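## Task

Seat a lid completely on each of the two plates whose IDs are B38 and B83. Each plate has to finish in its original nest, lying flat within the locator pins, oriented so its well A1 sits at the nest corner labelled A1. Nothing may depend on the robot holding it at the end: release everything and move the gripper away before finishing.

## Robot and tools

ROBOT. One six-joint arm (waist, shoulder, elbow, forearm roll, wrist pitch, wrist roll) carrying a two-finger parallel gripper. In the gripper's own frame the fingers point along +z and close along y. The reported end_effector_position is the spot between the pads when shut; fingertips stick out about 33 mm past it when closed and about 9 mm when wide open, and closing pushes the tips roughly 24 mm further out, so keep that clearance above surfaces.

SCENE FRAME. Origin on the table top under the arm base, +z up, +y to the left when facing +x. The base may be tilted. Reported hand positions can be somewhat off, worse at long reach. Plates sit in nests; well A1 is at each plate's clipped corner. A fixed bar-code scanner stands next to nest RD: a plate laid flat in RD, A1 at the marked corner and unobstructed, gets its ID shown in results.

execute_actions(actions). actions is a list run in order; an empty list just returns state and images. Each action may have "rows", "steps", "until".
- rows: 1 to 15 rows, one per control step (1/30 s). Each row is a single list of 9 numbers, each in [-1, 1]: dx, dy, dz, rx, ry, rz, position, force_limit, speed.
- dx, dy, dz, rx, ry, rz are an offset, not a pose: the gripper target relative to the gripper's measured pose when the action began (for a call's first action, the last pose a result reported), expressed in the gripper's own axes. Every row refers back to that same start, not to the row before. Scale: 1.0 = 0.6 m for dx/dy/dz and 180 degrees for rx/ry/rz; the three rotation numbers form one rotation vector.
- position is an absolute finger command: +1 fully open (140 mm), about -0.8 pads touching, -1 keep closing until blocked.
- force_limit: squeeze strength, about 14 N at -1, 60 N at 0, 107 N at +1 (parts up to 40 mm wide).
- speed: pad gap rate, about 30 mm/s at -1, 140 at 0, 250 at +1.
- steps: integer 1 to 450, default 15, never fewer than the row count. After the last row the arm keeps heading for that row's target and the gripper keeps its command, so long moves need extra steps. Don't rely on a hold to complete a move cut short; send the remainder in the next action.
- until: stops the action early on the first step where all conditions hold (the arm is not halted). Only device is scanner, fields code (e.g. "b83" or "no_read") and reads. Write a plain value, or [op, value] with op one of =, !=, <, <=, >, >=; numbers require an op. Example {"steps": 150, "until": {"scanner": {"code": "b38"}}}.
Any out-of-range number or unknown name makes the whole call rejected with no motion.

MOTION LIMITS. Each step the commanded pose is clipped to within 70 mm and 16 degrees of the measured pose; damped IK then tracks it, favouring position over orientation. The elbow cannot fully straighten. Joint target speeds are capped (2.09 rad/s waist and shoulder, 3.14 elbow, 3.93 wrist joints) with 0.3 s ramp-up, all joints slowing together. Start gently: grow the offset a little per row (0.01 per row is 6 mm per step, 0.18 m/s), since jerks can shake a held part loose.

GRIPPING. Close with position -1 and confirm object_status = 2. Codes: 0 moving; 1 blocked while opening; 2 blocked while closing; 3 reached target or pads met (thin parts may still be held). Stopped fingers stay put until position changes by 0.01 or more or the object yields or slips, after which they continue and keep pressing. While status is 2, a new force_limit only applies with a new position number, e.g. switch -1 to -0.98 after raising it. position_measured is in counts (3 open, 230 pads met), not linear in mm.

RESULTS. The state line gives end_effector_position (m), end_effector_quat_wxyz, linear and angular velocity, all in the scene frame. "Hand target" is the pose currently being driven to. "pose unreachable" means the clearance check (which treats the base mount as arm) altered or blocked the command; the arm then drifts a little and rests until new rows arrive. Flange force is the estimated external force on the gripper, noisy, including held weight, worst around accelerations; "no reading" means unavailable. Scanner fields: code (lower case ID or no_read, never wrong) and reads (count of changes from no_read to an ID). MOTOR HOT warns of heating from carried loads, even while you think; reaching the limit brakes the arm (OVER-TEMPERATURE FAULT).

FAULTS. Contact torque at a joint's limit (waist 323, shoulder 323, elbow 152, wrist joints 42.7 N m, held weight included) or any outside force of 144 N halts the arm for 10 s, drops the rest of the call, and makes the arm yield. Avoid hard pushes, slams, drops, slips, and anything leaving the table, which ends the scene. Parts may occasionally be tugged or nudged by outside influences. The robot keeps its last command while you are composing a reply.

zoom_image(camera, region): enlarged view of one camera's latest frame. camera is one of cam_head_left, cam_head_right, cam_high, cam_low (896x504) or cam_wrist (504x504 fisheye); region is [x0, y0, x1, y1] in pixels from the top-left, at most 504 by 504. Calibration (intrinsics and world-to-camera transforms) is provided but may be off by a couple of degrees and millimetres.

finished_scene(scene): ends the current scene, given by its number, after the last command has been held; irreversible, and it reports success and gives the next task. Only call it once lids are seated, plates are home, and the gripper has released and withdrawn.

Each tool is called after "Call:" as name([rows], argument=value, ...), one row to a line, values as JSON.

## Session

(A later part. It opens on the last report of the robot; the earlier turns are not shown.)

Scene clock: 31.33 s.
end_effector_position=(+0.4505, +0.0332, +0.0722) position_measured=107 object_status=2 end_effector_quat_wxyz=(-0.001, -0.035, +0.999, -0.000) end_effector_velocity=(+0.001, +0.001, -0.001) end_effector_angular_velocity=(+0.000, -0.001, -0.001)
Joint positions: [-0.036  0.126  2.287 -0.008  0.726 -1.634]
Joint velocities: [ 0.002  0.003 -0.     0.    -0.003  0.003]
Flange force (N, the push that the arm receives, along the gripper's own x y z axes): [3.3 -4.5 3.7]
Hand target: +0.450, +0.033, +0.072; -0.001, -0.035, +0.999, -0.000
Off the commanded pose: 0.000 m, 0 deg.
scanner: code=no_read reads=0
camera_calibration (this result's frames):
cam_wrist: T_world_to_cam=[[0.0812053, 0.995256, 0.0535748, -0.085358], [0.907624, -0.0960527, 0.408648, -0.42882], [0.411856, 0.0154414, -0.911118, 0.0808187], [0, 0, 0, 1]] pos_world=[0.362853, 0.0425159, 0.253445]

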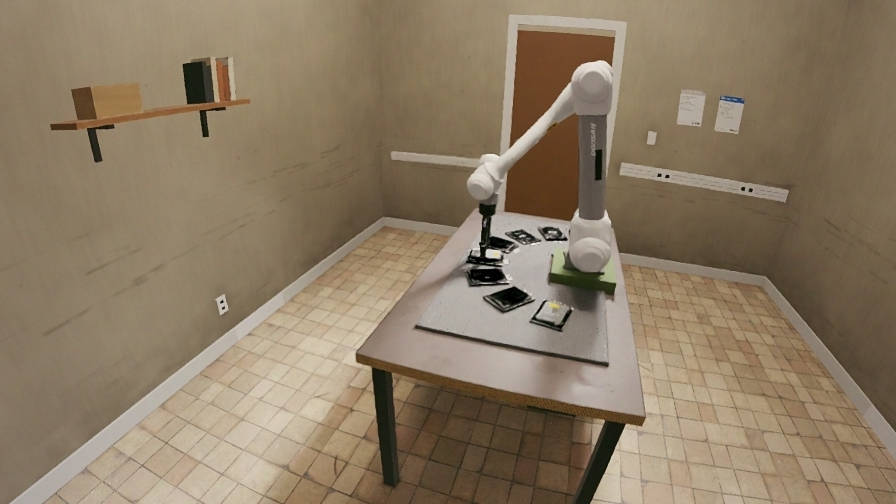

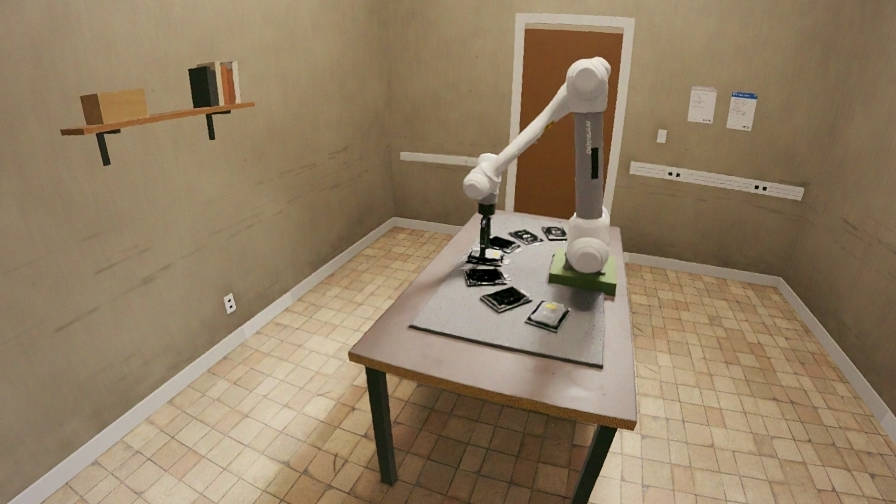

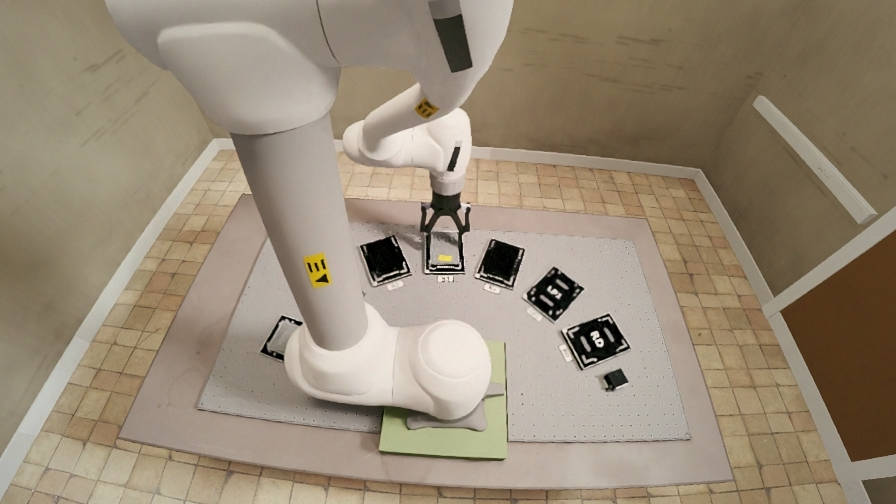

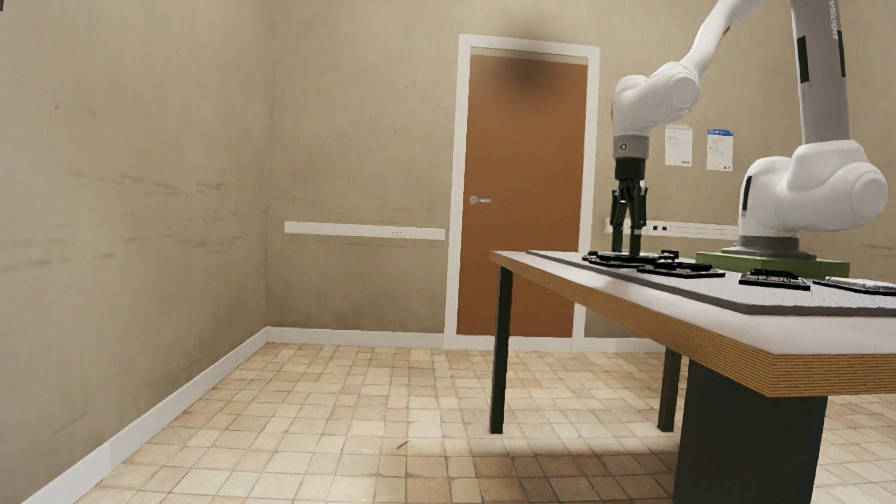

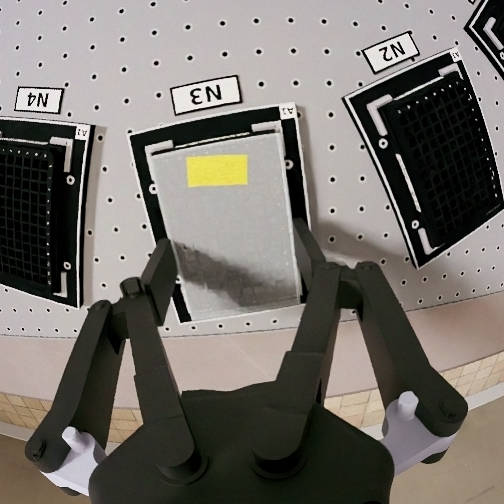

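Call:
execute_actions([
  {"rows": [
[0.0004,0,0.001,0,0,0,-0.98,0.3,-0.4],
[0.0007,0,0.002,0,0,0,-0.98,0.3,-0.4],
[0.0007,0,0.0025,0,0,0,-0.98,0.3,-0.4]
], "steps": 4},
])

Call:
execute_actions(actions=[])

Scene clock: 32.37 s.
end_effector_position=(+0.4501, +0.0332, +0.0712) position_measured=107 object_status=2 end_effector_quat_wxyz=(-0.001, -0.035, +0.999, -0.000) end_effector_velocity=(-0.002, +0.000, -0.008) end_effector_angular_velocity=(+0.000, +0.001, +0.001)
Joint positions: [-0.035  0.127  2.289 -0.008  0.724 -1.633]
Joint velocities: [ 0.     0.01   0.009  0.    -0.018 -0.001]
Flange force (N, the push that the arm receives, along the gripper's own x y z axes): [-3.8 0.3 8.9]
Hand target: +0.450, +0.033, +0.071; -0.001, -0.035, +0.999, -0.000
Off the commanded pose: 0.000 m, 0 deg.
scanner: code=no_read reads=0
camera_calibration (this result's frames):
cam_wrist: T_world_to_cam=[[0.0811418, 0.995271, 0.0533941, -0.0852297], [0.907667, -0.0959192, 0.408583, -0.428067], [0.411773, 0.0153109, -0.911158, 0.0800663], [0, 0, 0, 1]] pos_world=[0.362489, 0.042541, 0.252405]

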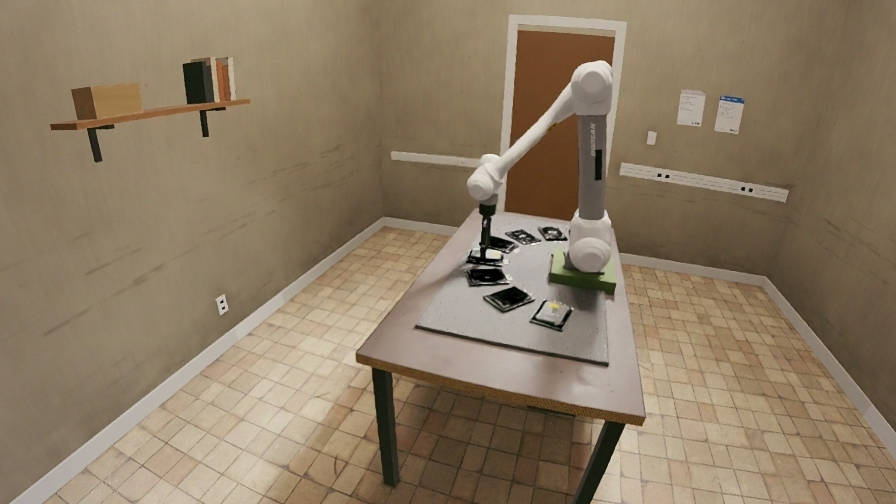

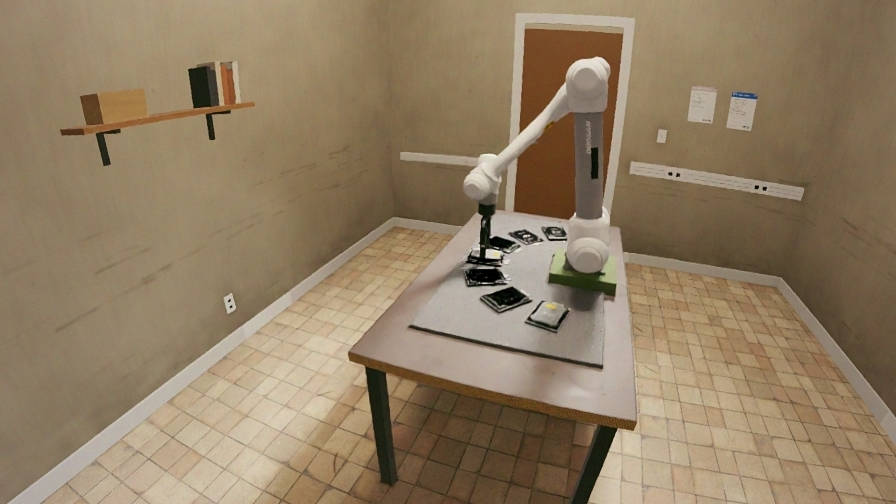

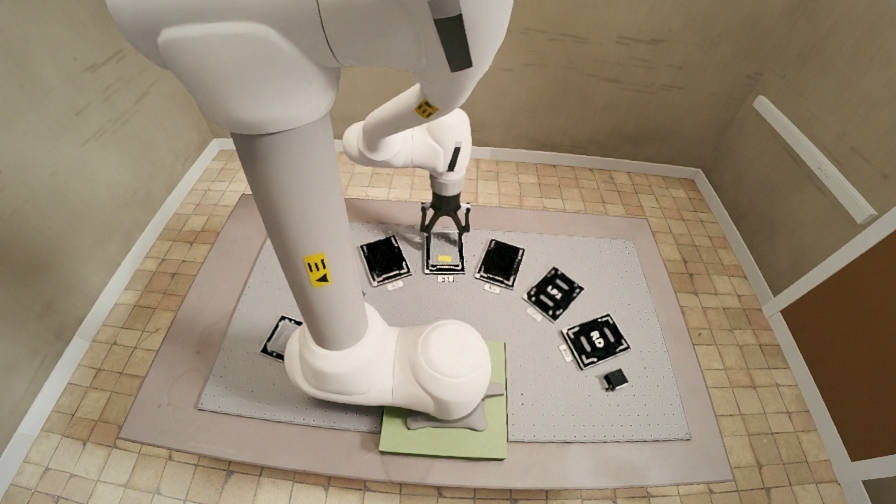

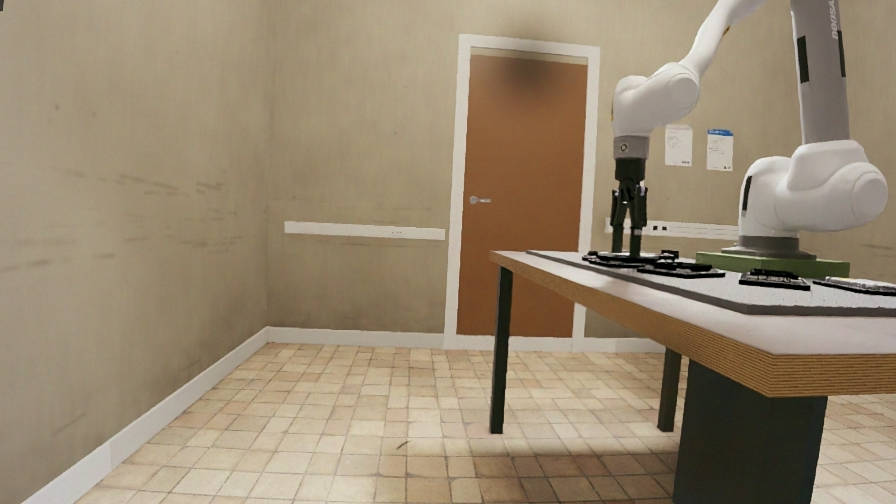

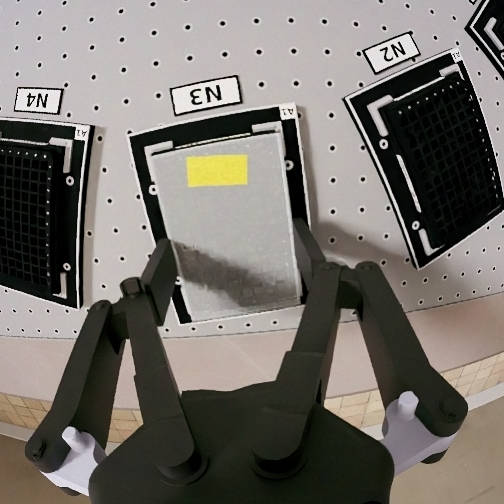

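Scene clock: 32.37 s.
end_effector_position=(+0.4501, +0.0332, +0.0712) position_measured=107 object_status=2 end_effector_quat_wxyz=(-0.001, -0.035, +0.999, -0.000) end_effector_velocity=(-0.002, +0.000, -0.008) end_effector_angular_velocity=(+0.000, +0.001, +0.001)
Joint positions: [-0.035  0.127  2.289 -0.008  0.724 -1.633]
Joint velocities: [ 0.     0.01   0.009  0.    -0.018 -0.001]
Flange force (N, the push that the arm receives, along the gripper's own x y z axes): [-3.8 0.3 8.9]
Hand target: +0.450, +0.033, +0.071; -0.001, -0.035, +0.999, -0.000
Off the commanded pose: 0.000 m, 0 deg.
scanner: code=no_read reads=0
camera_calibration (this result's frames):
cam_wrist: T_world_to_cam=[[0.0811418, 0.995271, 0.0533941, -0.0852297], [0.907667, -0.0959192, 0.408583, -0.428067], [0.411773, 0.0153109, -0.911158, 0.0800663], [0, 0, 0, 1]] pos_world=[0.362489, 0.042541, 0.252405]

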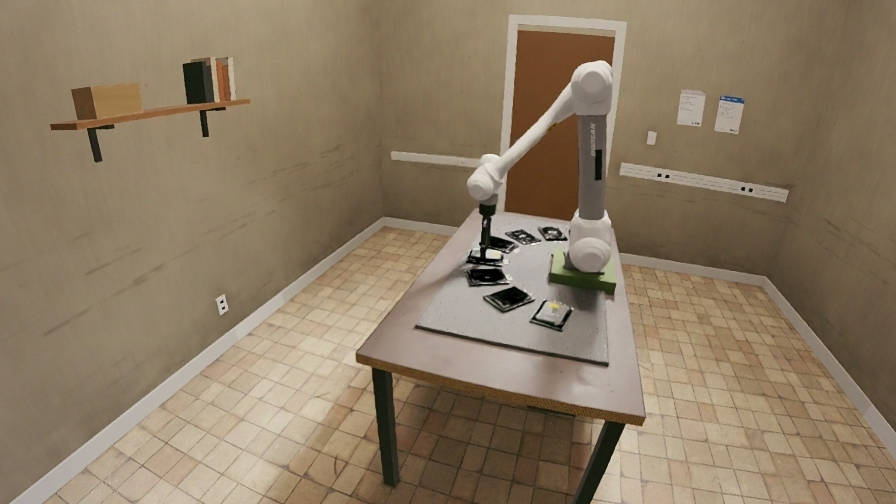

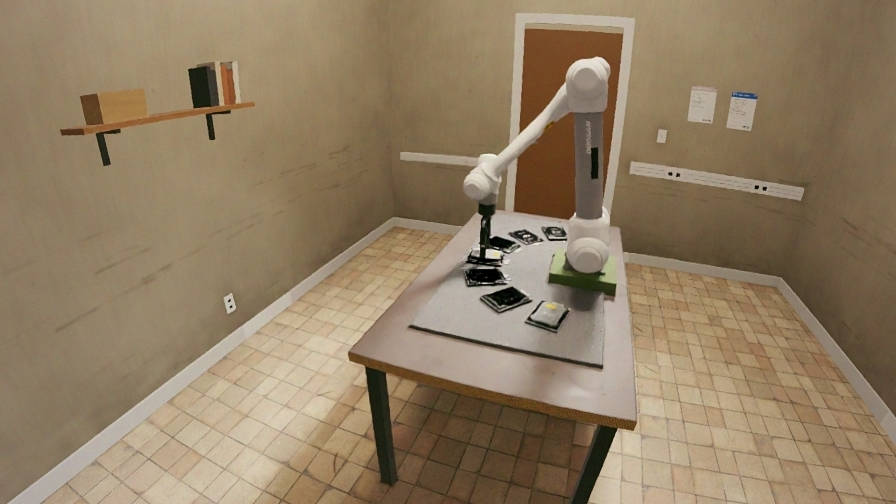

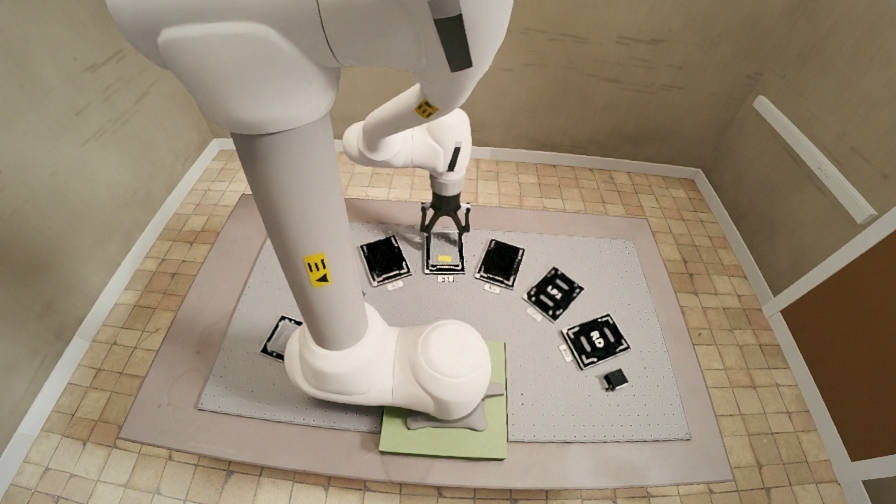

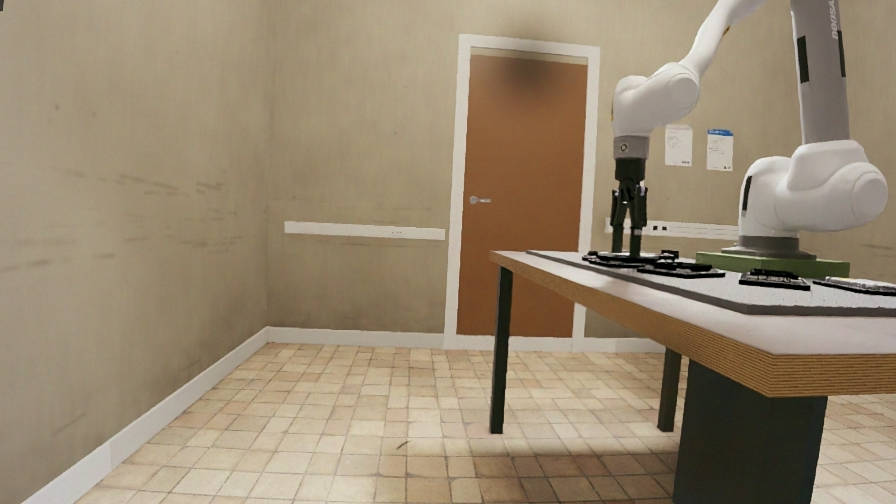

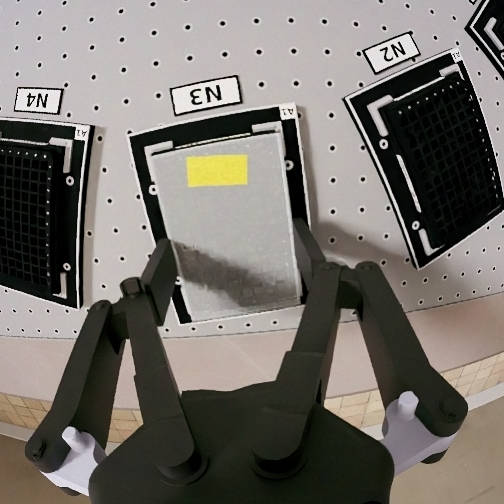

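Call:
execute_actions([
  {"rows": [
[0,0,0.002,0,0,0,-0.98,0.3,-0.4],
[0,0,0.0027,0,0,0,-0.98,0.3,-0.4]
], "steps": 5},
])

Scene clock: 32.67 s.
end_effector_position=(+0.4501, +0.0332, +0.0697) position_measured=107 object_status=2 end_effector_quat_wxyz=(-0.001, -0.035, +0.999, -0.000) end_effector_velocity=(+0.000, +0.000, -0.002) end_effector_angular_velocity=(+0.002, -0.001, -0.004)
Joint positions: [-0.035  0.129  2.29  -0.008  0.721 -1.633]
Joint velocities: [-0.001  0.004  0.002  0.003 -0.007  0.002]
Flange force (N, the push that the arm receives, along the gripper's own x y z axes): [1.7 -5.9 2.3]
Hand target: +0.450, +0.033, +0.070; -0.001, -0.035, +0.999, -0.000
Off the commanded pose: 0.000 m, 0 deg.
scanner: code=no_read reads=0
camera_calibration (this result's frames):
cam_wrist: T_world_to_cam=[[0.0811283, 0.995271, 0.053414, -0.0851586], [0.907675, -0.0959148, 0.408565, -0.427462], [0.411757, 0.0153364, -0.911165, 0.0787555], [0, 0, 0, 1]] pos_world=[0.362478, 0.0425481, 0.250954]

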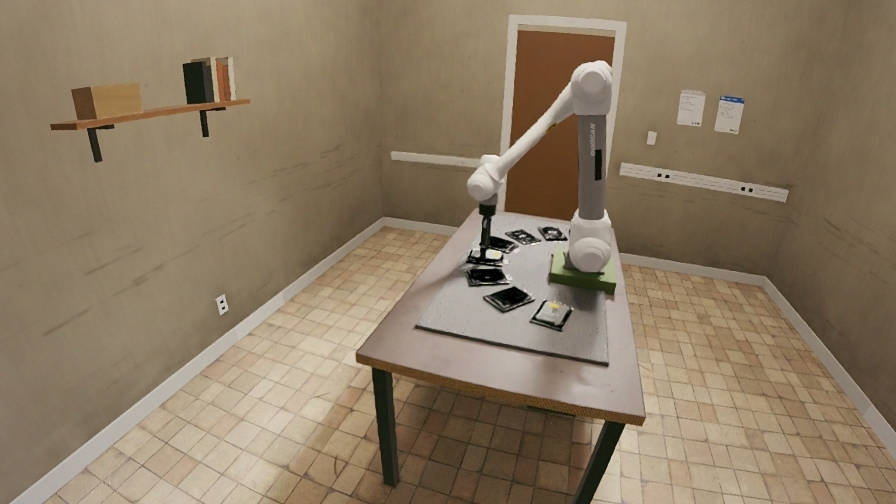

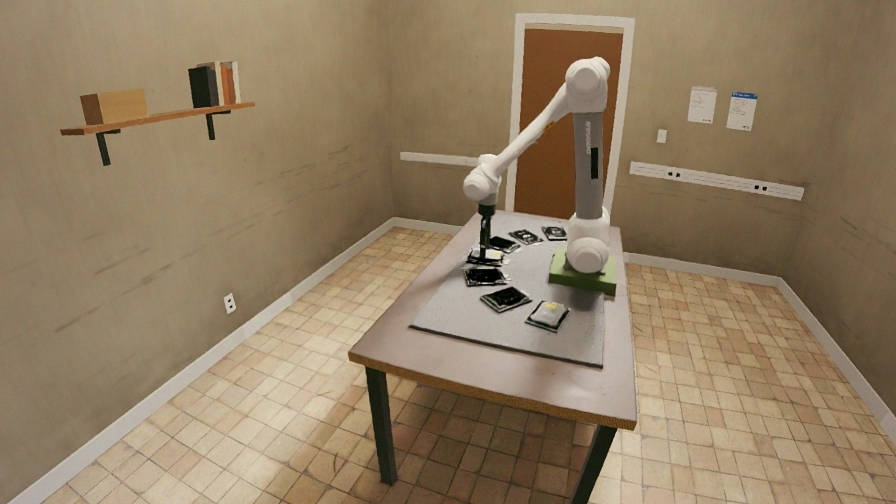

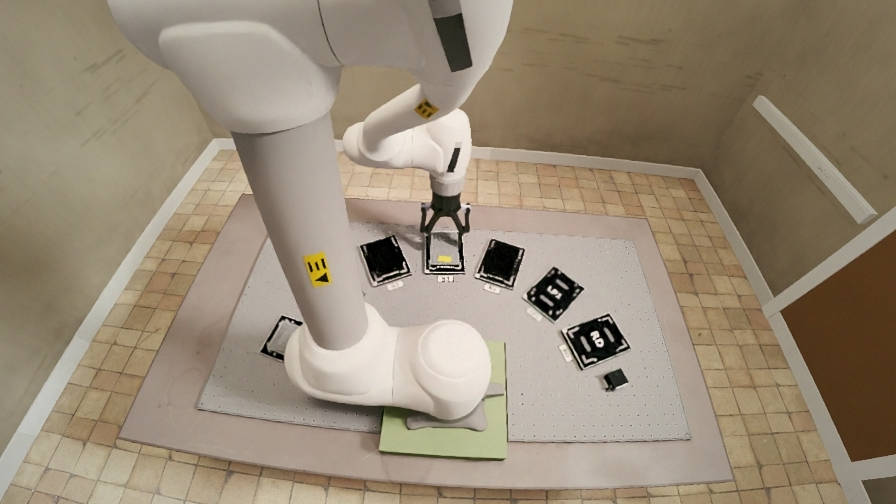

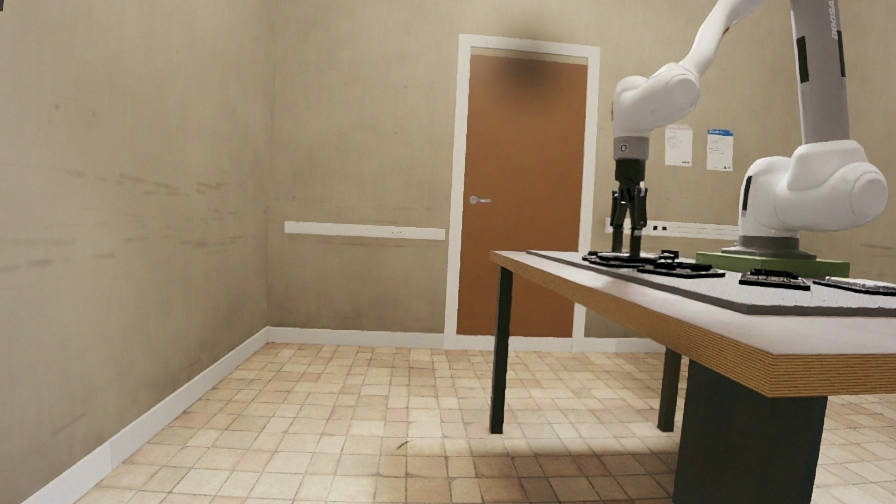

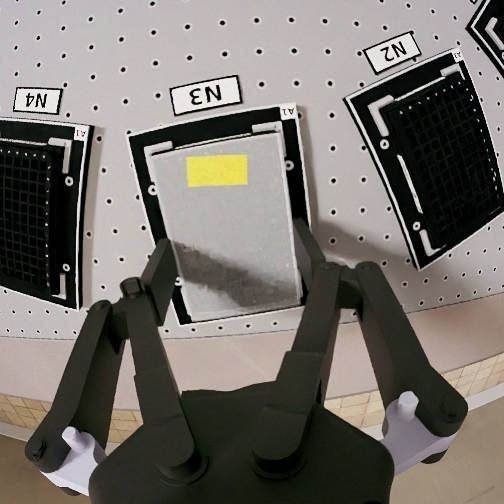

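Call:
execute_actions([
  {"rows": [
[0,0,0.0014,0,0,0,-0.98,0.3,-0.4],
[0,0,0.002,0,0,0,-0.98,0.3,-0.4]
], "steps": 5},
])

Scene clock: 32.87 s.
end_effector_position=(+0.4501, +0.0332, +0.0687) position_measured=107 object_status=2 end_effector_quat_wxyz=(-0.001, -0.035, +0.999, -0.000) end_effector_velocity=(+0.000, -0.000, -0.002) end_effector_angular_velocity=(-0.001, -0.001, +0.002)
Joint positions: [-0.035  0.131  2.291 -0.008  0.718 -1.633]
Joint velocities: [ 0.     0.003  0.002 -0.001 -0.006 -0.001]
Flange force (N, the push that the arm receives, along the gripper's own x y z axes): [0.9 -1.9 2.0]
Hand target: +0.450, +0.033, +0.069; -0.001, -0.035, +0.999, -0.000
Off the commanded pose: 0.000 m, 0 deg.
scanner: code=no_read reads=0
camera_calibration (this result's frames):
cam_wrist: T_world_to_cam=[[0.0811161, 0.995272, 0.0534272, -0.0851081], [0.907686, -0.0959087, 0.408542, -0.427033], [0.411735, 0.0153557, -0.911174, 0.0778195], [0, 0, 0, 1]] pos_world=[0.362475, 0.0425545, 0.249915]

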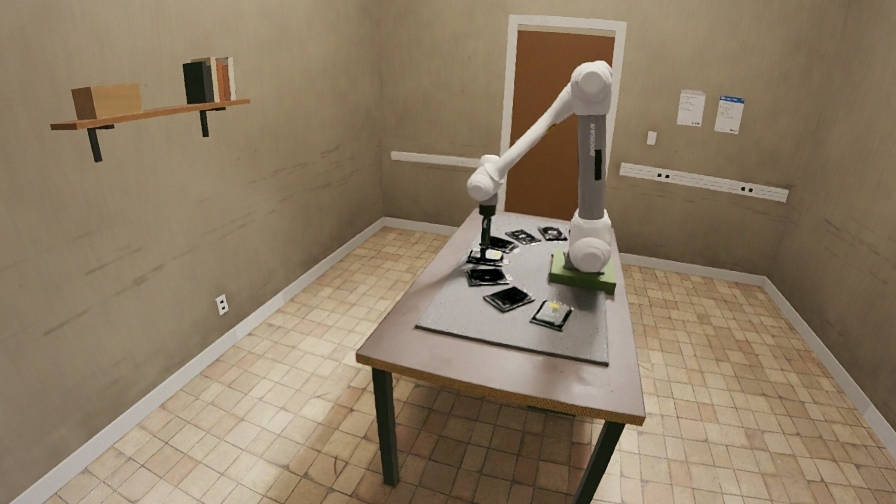

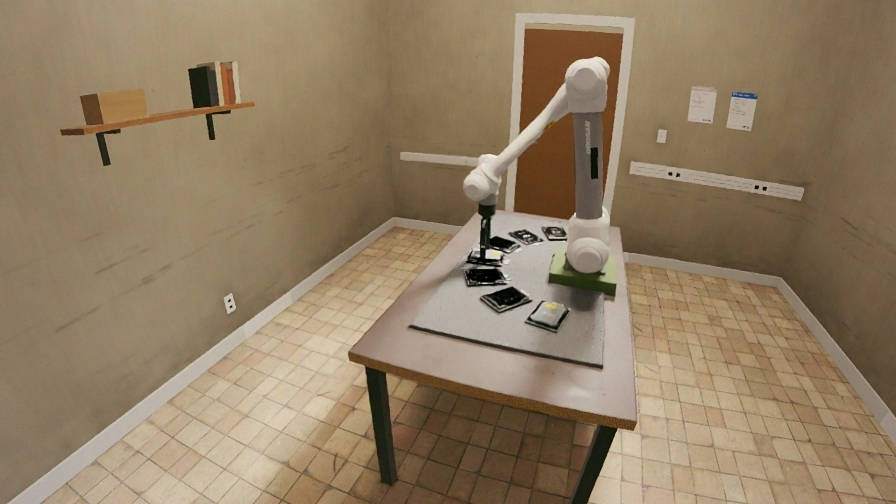

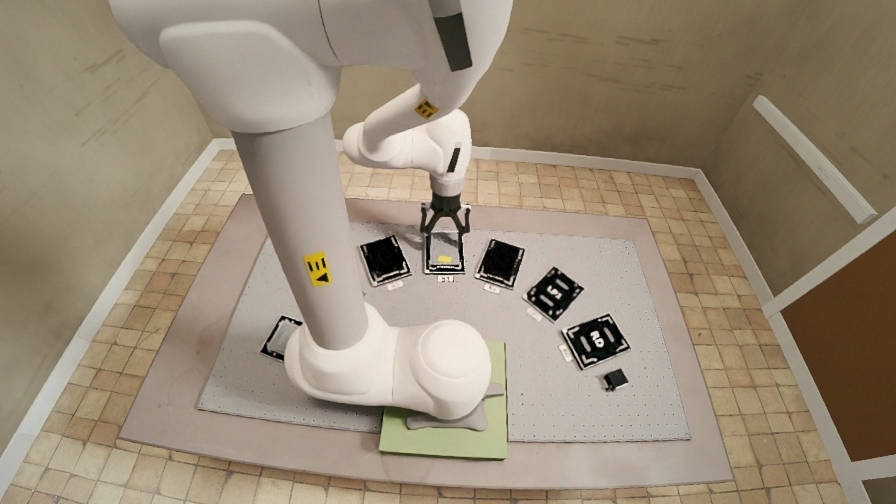

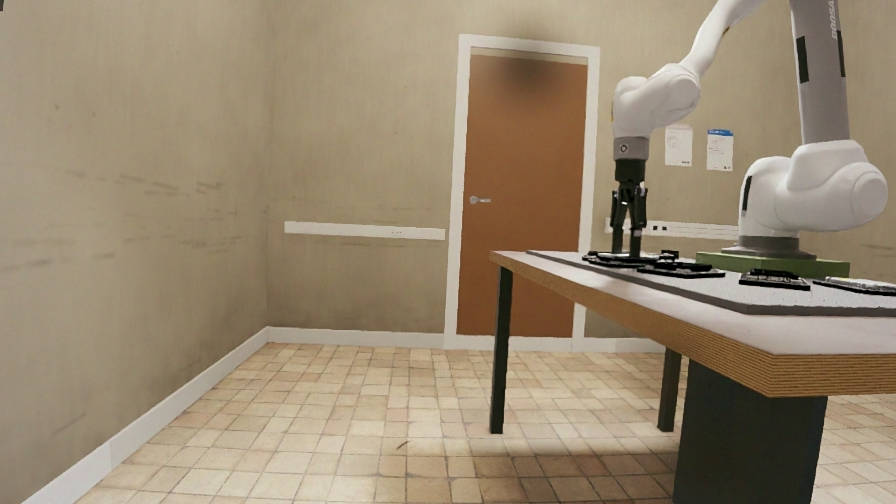

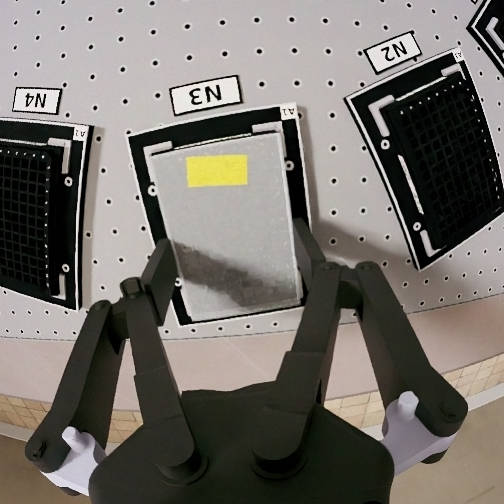

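Free at 0.0687. Continue down to ≈0.0674.

Call:
execute_actions([
  {"rows": [
[0,0,0.0015,0,0,0,-0.98,0.3,-0.4],
[0,0,0.0022,0,0,0,-0.98,0.3,-0.4]
], "steps": 5},
])

Scene clock: 33.10 s.
end_effector_position=(+0.4501, +0.0332, +0.0675) position_measured=107 object_status=2 end_effector_quat_wxyz=(-0.001, -0.035, +0.999, -0.000) end_effector_velocity=(+0.000, +0.000, -0.002) end_effector_angular_velocity=(+0.000, -0.001, +0.001)
Joint positions: [-0.035  0.133  2.292 -0.008  0.715 -1.633]
Joint velocities: [ 0.     0.004  0.002 -0.    -0.007 -0.001]
Flange force (N, the push that the arm receives, along the gripper's own x y z axes): [2.3 -7.7 5.2]
Hand target: +0.450, +0.033, +0.067; -0.001, -0.035, +0.999, -0.000
Off the commanded pose: 0.000 m, 0 deg.
scanner: code=no_read reads=0
camera_calibration (this result's frames):
cam_wrist: T_world_to_cam=[[0.0811128, 0.995271, 0.0534378, -0.0850497], [0.907719, -0.0959088, 0.40847, -0.42653], [0.411663, 0.0153744, -0.911206, 0.0768035], [0, 0, 0, 1]] pos_world=[0.36245, 0.0425588, 0.248753]

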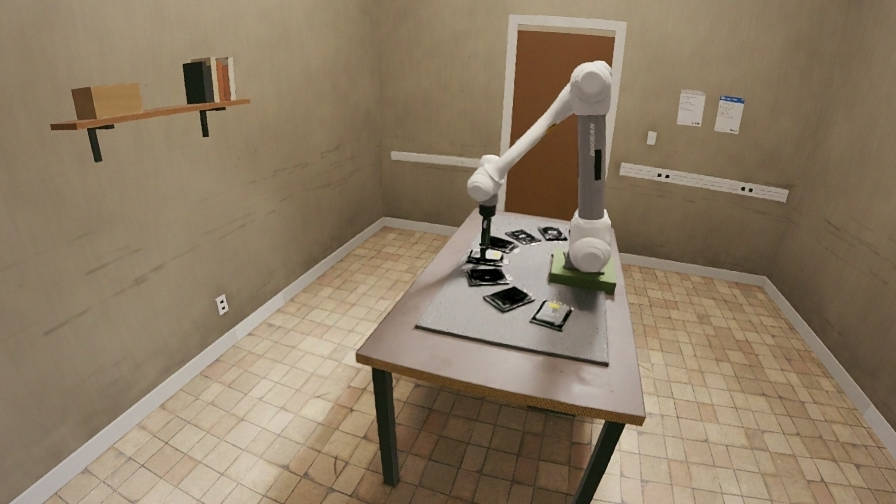

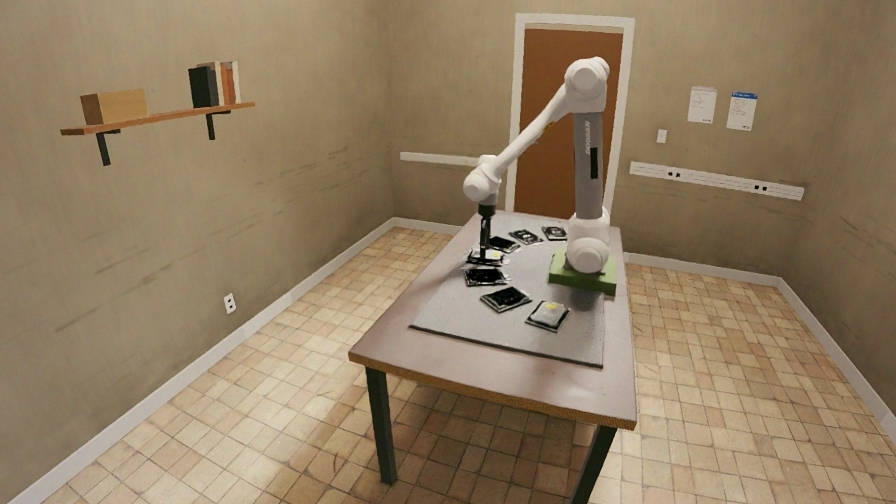

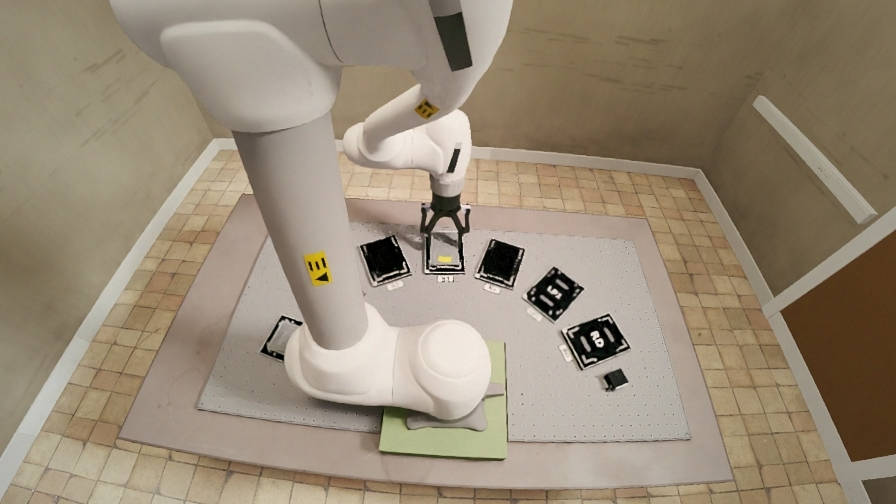

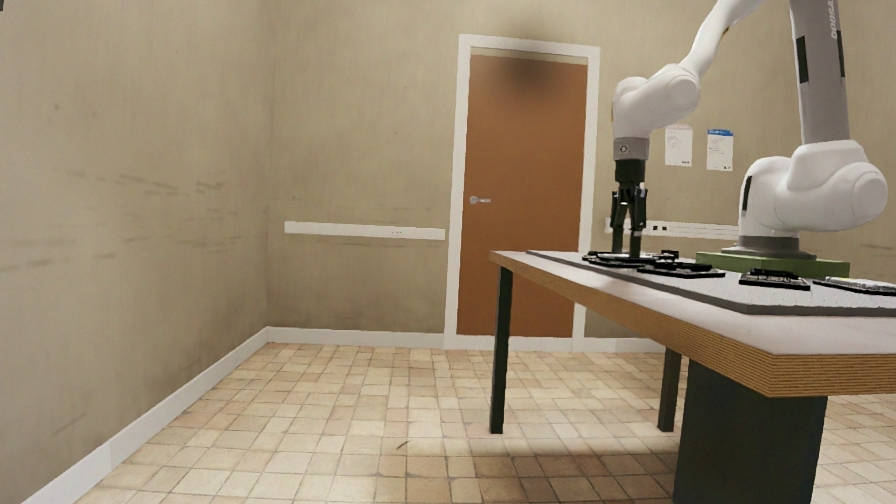

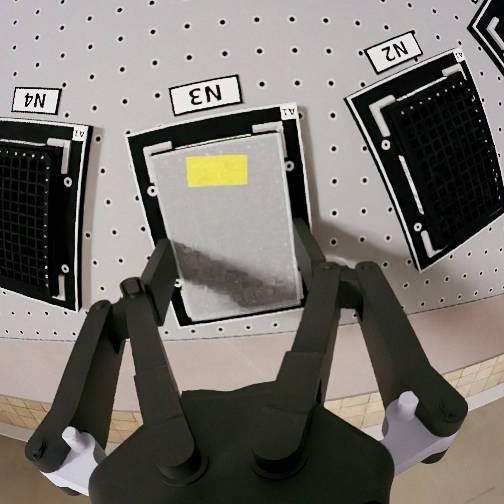

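Call:
execute_actions(actions=[])

Scene clock: 33.60 s.
end_effector_position=(+0.4501, +0.0332, +0.0674) position_measured=107 object_status=2 end_effector_quat_wxyz=(-0.001, -0.035, +0.999, -0.000) end_effector_velocity=(+0.000, +0.000, +0.000) end_effector_angular_velocity=(+0.001, -0.001, -0.002)
Joint positions: [-0.035  0.133  2.292 -0.008  0.715 -1.633]
Joint velocities: [ 0.    -0.001 -0.     0.001 -0.001  0.001]
Flange force (N, the push that the arm receives, along the gripper's own x y z axes): [6.1 -8.2 -0.2]
Hand target: +0.450, +0.033, +0.067; -0.001, -0.035, +0.999, -0.000
Off the commanded pose: 0.000 m, 0 deg.
scanner: code=no_read reads=0
camera_calibration (this result's frames):
cam_wrist: T_world_to_cam=[[0.0811128, 0.995271, 0.0534465, -0.0850441], [0.907688, -0.0959136, 0.408538, -0.426491], [0.411732, 0.0153751, -0.911175, 0.0766171], [0, 0, 0, 1]] pos_world=[0.362473, 0.0425576, 0.248595]

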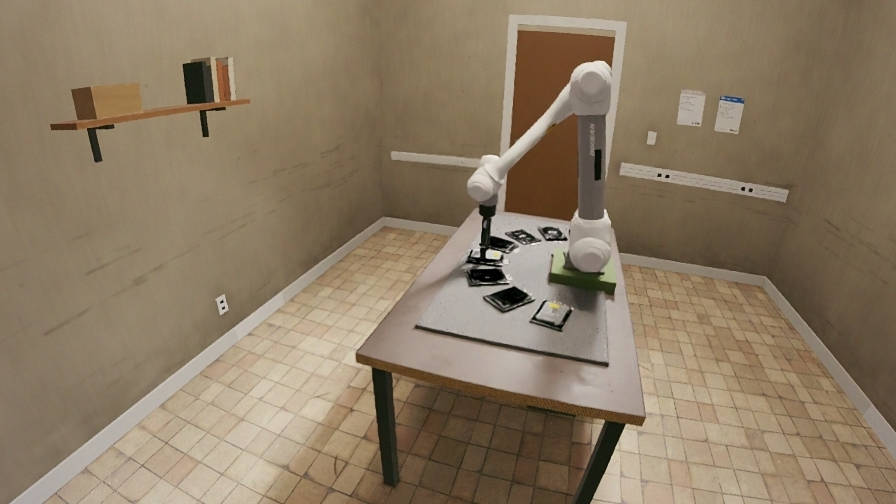

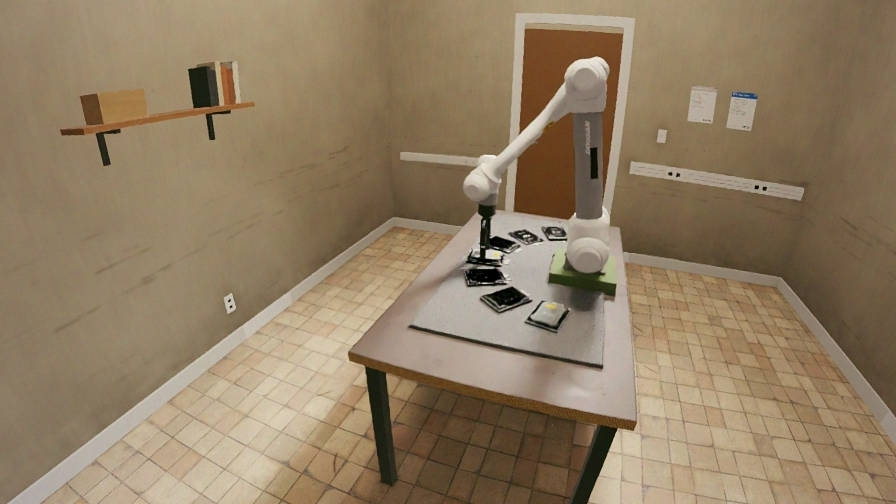

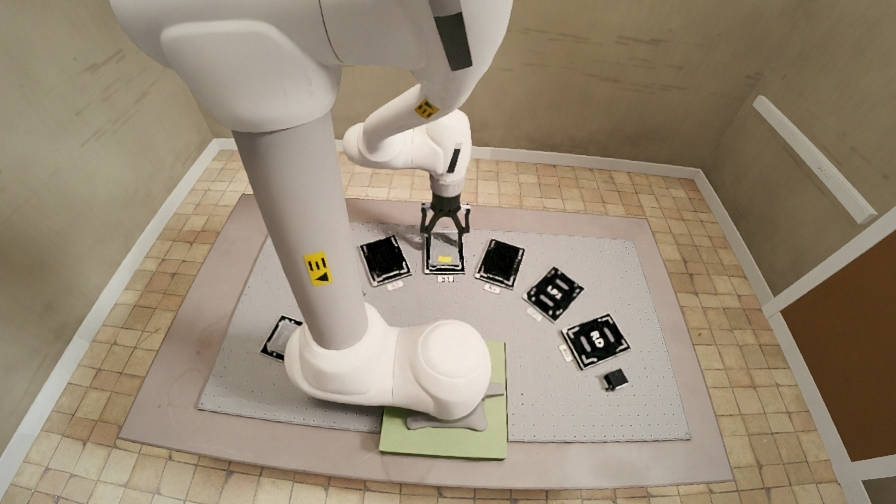

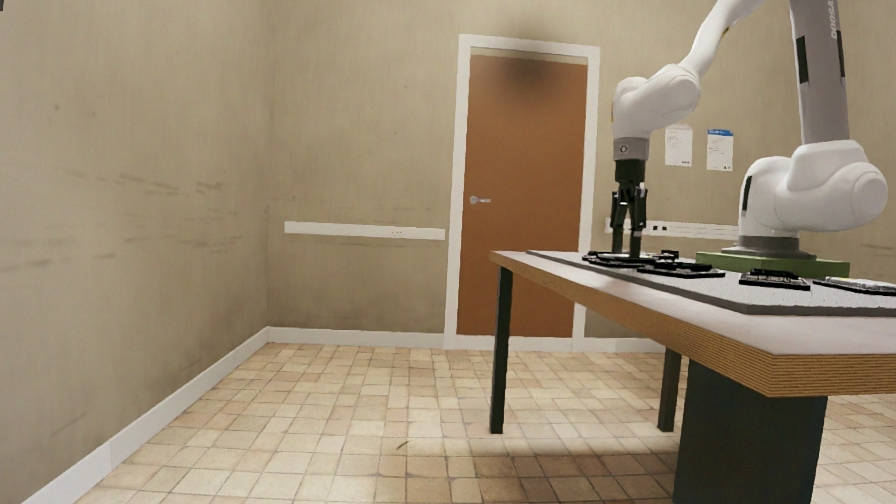

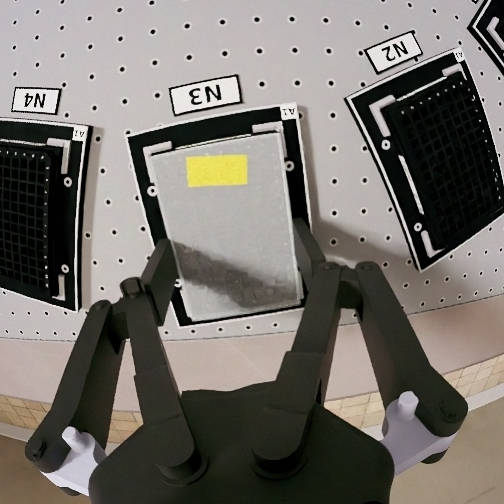

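Call:
zoom_image(camera="cam_wrist", region=[110, 100, 350, 345])

Region (110, 100, 350, 345) of cam_wrist's 504x504 image, scaled by 2.057, with more detail than that image has; it fills the left 494 columns of this view, and the rest is white.

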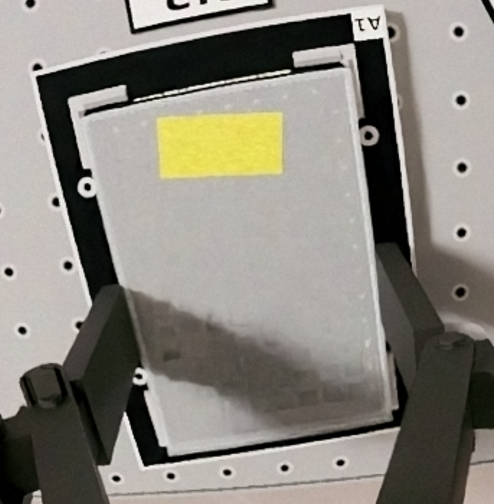

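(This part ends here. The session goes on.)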